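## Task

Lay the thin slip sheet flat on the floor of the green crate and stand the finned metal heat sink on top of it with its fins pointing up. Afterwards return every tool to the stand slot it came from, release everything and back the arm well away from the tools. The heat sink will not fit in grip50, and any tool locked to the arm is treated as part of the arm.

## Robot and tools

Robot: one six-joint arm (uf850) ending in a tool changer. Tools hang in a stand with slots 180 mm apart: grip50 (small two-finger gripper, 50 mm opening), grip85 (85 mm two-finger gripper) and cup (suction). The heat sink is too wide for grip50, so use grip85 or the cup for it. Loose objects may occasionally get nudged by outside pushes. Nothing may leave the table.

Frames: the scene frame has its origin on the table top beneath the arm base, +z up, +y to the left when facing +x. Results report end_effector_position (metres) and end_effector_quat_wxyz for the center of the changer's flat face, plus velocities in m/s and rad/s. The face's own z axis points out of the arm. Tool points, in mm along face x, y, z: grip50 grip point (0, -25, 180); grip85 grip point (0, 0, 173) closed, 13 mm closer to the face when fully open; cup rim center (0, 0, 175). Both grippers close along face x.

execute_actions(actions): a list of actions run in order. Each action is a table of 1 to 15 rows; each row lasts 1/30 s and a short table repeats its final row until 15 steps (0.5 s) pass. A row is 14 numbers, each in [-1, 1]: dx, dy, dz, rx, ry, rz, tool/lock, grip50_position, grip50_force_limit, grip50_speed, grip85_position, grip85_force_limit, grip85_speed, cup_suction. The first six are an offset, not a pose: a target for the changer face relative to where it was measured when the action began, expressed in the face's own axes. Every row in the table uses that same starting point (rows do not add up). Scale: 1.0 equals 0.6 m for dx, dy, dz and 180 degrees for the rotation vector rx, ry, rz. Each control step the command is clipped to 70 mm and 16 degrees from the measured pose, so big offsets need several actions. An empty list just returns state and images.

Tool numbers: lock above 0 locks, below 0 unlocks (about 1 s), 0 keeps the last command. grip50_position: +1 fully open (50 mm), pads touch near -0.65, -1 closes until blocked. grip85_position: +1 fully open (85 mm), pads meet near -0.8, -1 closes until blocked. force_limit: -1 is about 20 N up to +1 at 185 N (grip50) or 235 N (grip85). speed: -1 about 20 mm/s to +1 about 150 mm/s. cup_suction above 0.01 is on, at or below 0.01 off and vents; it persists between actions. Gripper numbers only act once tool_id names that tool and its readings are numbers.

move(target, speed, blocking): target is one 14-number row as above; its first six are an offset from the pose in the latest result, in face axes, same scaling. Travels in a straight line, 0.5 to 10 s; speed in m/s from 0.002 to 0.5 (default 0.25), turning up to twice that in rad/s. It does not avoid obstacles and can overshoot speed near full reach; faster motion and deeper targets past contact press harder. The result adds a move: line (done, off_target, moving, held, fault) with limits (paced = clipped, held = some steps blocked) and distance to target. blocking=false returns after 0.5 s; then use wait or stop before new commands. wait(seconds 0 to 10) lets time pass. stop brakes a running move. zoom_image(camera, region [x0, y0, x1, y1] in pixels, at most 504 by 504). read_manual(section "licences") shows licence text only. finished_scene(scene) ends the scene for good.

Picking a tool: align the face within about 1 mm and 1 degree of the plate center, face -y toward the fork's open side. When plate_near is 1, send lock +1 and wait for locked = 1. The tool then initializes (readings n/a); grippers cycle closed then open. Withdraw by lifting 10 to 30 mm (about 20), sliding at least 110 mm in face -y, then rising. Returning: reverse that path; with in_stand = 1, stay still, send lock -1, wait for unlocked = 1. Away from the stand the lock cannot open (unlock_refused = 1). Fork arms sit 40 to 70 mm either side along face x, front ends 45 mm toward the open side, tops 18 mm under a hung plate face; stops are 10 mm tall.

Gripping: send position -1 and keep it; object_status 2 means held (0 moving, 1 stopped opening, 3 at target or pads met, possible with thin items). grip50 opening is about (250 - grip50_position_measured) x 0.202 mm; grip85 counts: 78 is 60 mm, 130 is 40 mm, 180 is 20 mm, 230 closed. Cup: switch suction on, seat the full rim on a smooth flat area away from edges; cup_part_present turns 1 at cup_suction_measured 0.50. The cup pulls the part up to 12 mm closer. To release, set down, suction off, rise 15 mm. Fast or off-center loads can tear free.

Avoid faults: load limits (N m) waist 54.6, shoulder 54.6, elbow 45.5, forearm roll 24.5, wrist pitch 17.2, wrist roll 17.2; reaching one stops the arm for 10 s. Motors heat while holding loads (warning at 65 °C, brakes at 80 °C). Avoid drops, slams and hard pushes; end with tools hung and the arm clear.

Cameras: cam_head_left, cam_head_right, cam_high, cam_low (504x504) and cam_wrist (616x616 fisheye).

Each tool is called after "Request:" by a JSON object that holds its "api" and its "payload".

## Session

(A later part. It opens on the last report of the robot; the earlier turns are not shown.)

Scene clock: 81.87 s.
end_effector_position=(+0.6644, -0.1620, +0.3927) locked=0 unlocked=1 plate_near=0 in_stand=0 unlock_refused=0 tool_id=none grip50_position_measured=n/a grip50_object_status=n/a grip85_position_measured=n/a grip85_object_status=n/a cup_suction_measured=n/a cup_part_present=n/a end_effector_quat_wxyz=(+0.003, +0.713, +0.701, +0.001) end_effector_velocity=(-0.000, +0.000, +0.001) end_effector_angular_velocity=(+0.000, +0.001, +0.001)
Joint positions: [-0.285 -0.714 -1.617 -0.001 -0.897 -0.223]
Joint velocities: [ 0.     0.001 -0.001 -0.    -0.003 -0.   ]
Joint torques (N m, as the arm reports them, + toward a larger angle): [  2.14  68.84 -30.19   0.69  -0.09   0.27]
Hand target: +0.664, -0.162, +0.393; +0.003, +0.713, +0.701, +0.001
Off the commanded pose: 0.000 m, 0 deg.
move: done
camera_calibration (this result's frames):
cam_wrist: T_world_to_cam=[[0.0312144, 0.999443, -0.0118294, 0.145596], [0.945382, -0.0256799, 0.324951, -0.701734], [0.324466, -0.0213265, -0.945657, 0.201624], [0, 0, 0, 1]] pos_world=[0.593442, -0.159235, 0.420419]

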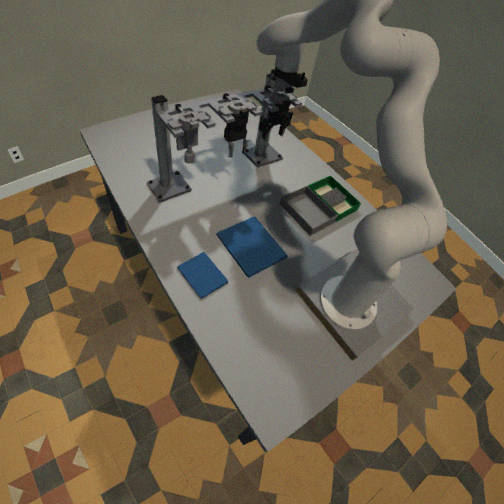

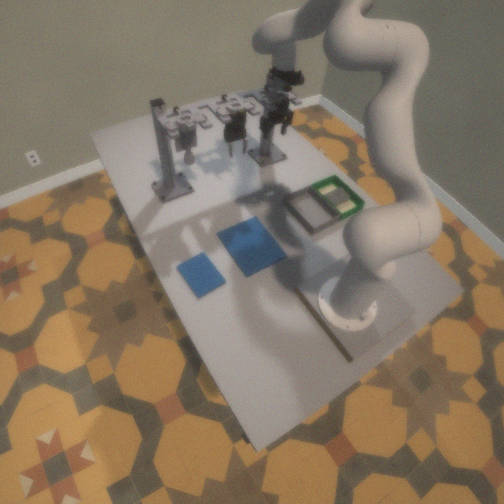

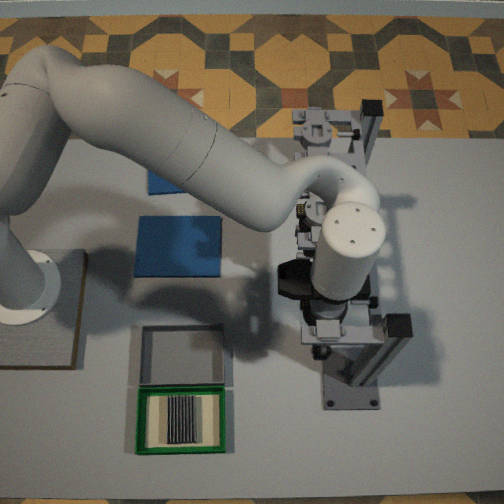

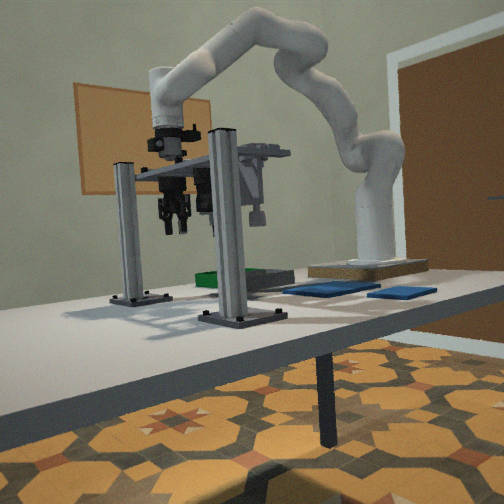

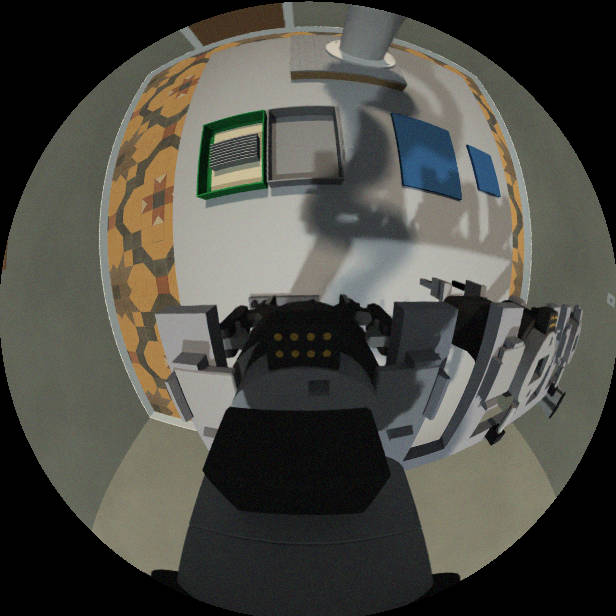

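Request:
{"api": "move", "payload": {"target": [0,-0.42,-0.12,0,0,0,0,0,0,0,0,0,0,0], "speed": 0.3}}

Request:
{"api": "finished_scene", "payload": {"scene": 2}}

Scene clock: 83.37 s.
end_effector_position=(+0.4125, -0.1575, +0.4636) locked=0 unlocked=1 plate_near=0 in_stand=0 unlock_refused=0 tool_id=none grip50_position_measured=n/a grip50_object_status=n/a grip85_position_measured=n/a grip85_object_status=n/a cup_suction_measured=n/a cup_part_present=n/a end_effector_quat_wxyz=(+0.003, +0.713, +0.701, +0.000) end_effector_velocity=(-0.002, -0.000, +0.001) end_effector_angular_velocity=(-0.000, -0.000, -0.001)
Joint positions: [-0.412 -0.057 -0.904 -0.    -0.841 -0.35 ]
Joint velocities: [-0.003  0.007  0.004 -0.    -0.002 -0.001]
Joint torques (N m, as the arm reports them, + toward a larger angle): [  1.64  36.21 -29.85   0.53  -0.04   0.31]
Hand target: +0.412, -0.157, +0.464; +0.003, +0.713, +0.701, +0.000
Off the commanded pose: 0.001 m, 0 deg.
move: done
camera_calibration (this result's frames):
cam_wrist: T_world_to_cam=[[0.0311116, 0.999444, -0.0120272, 0.149908], [0.945492, -0.0255255, 0.324642, -0.48642], [0.324154, -0.0214717, -0.945761, 0.350706], [0, 0, 0, 1]] pos_world=[0.34156, -0.154711, 0.491399]

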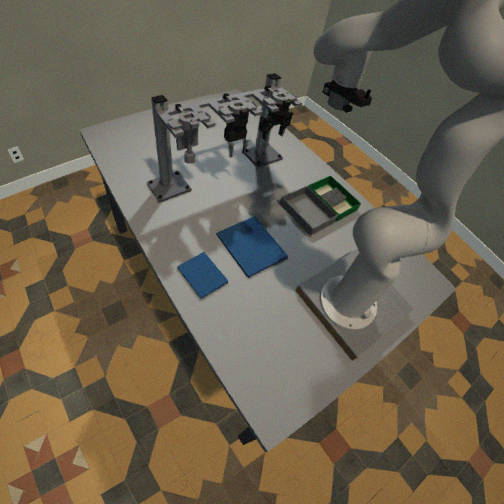

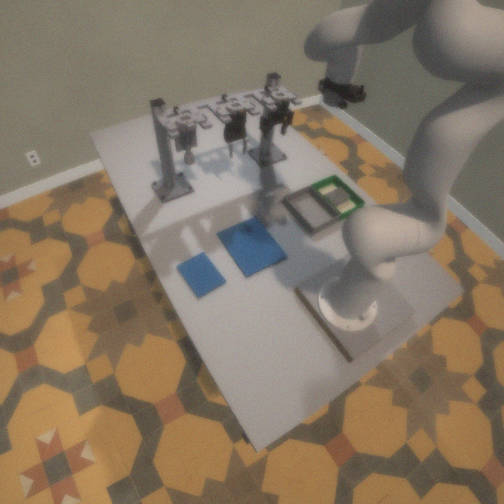

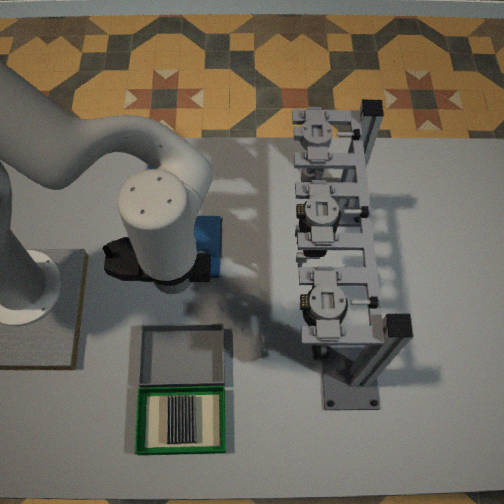

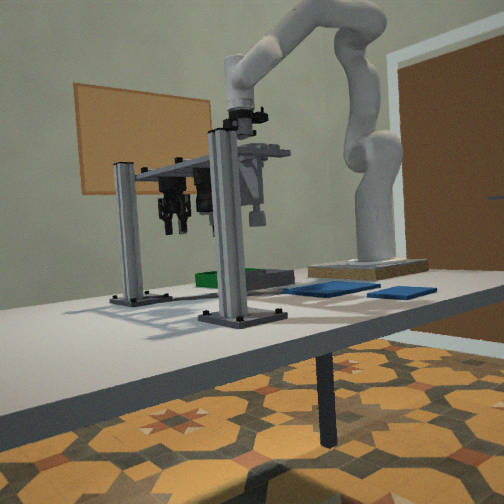

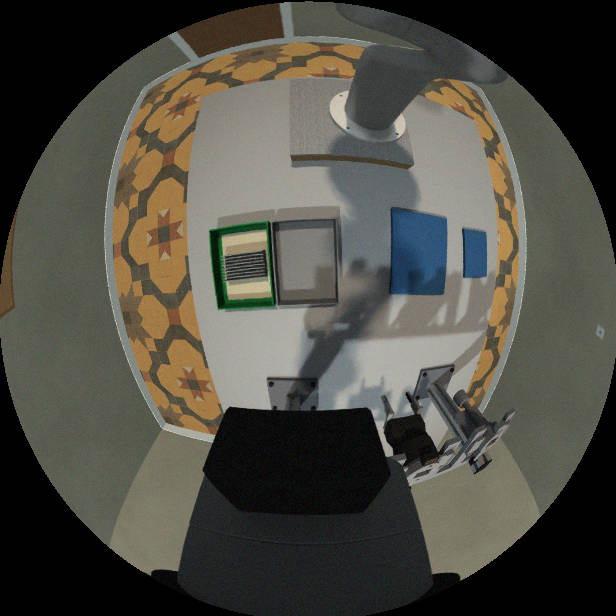

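The scene is finished: the task was done.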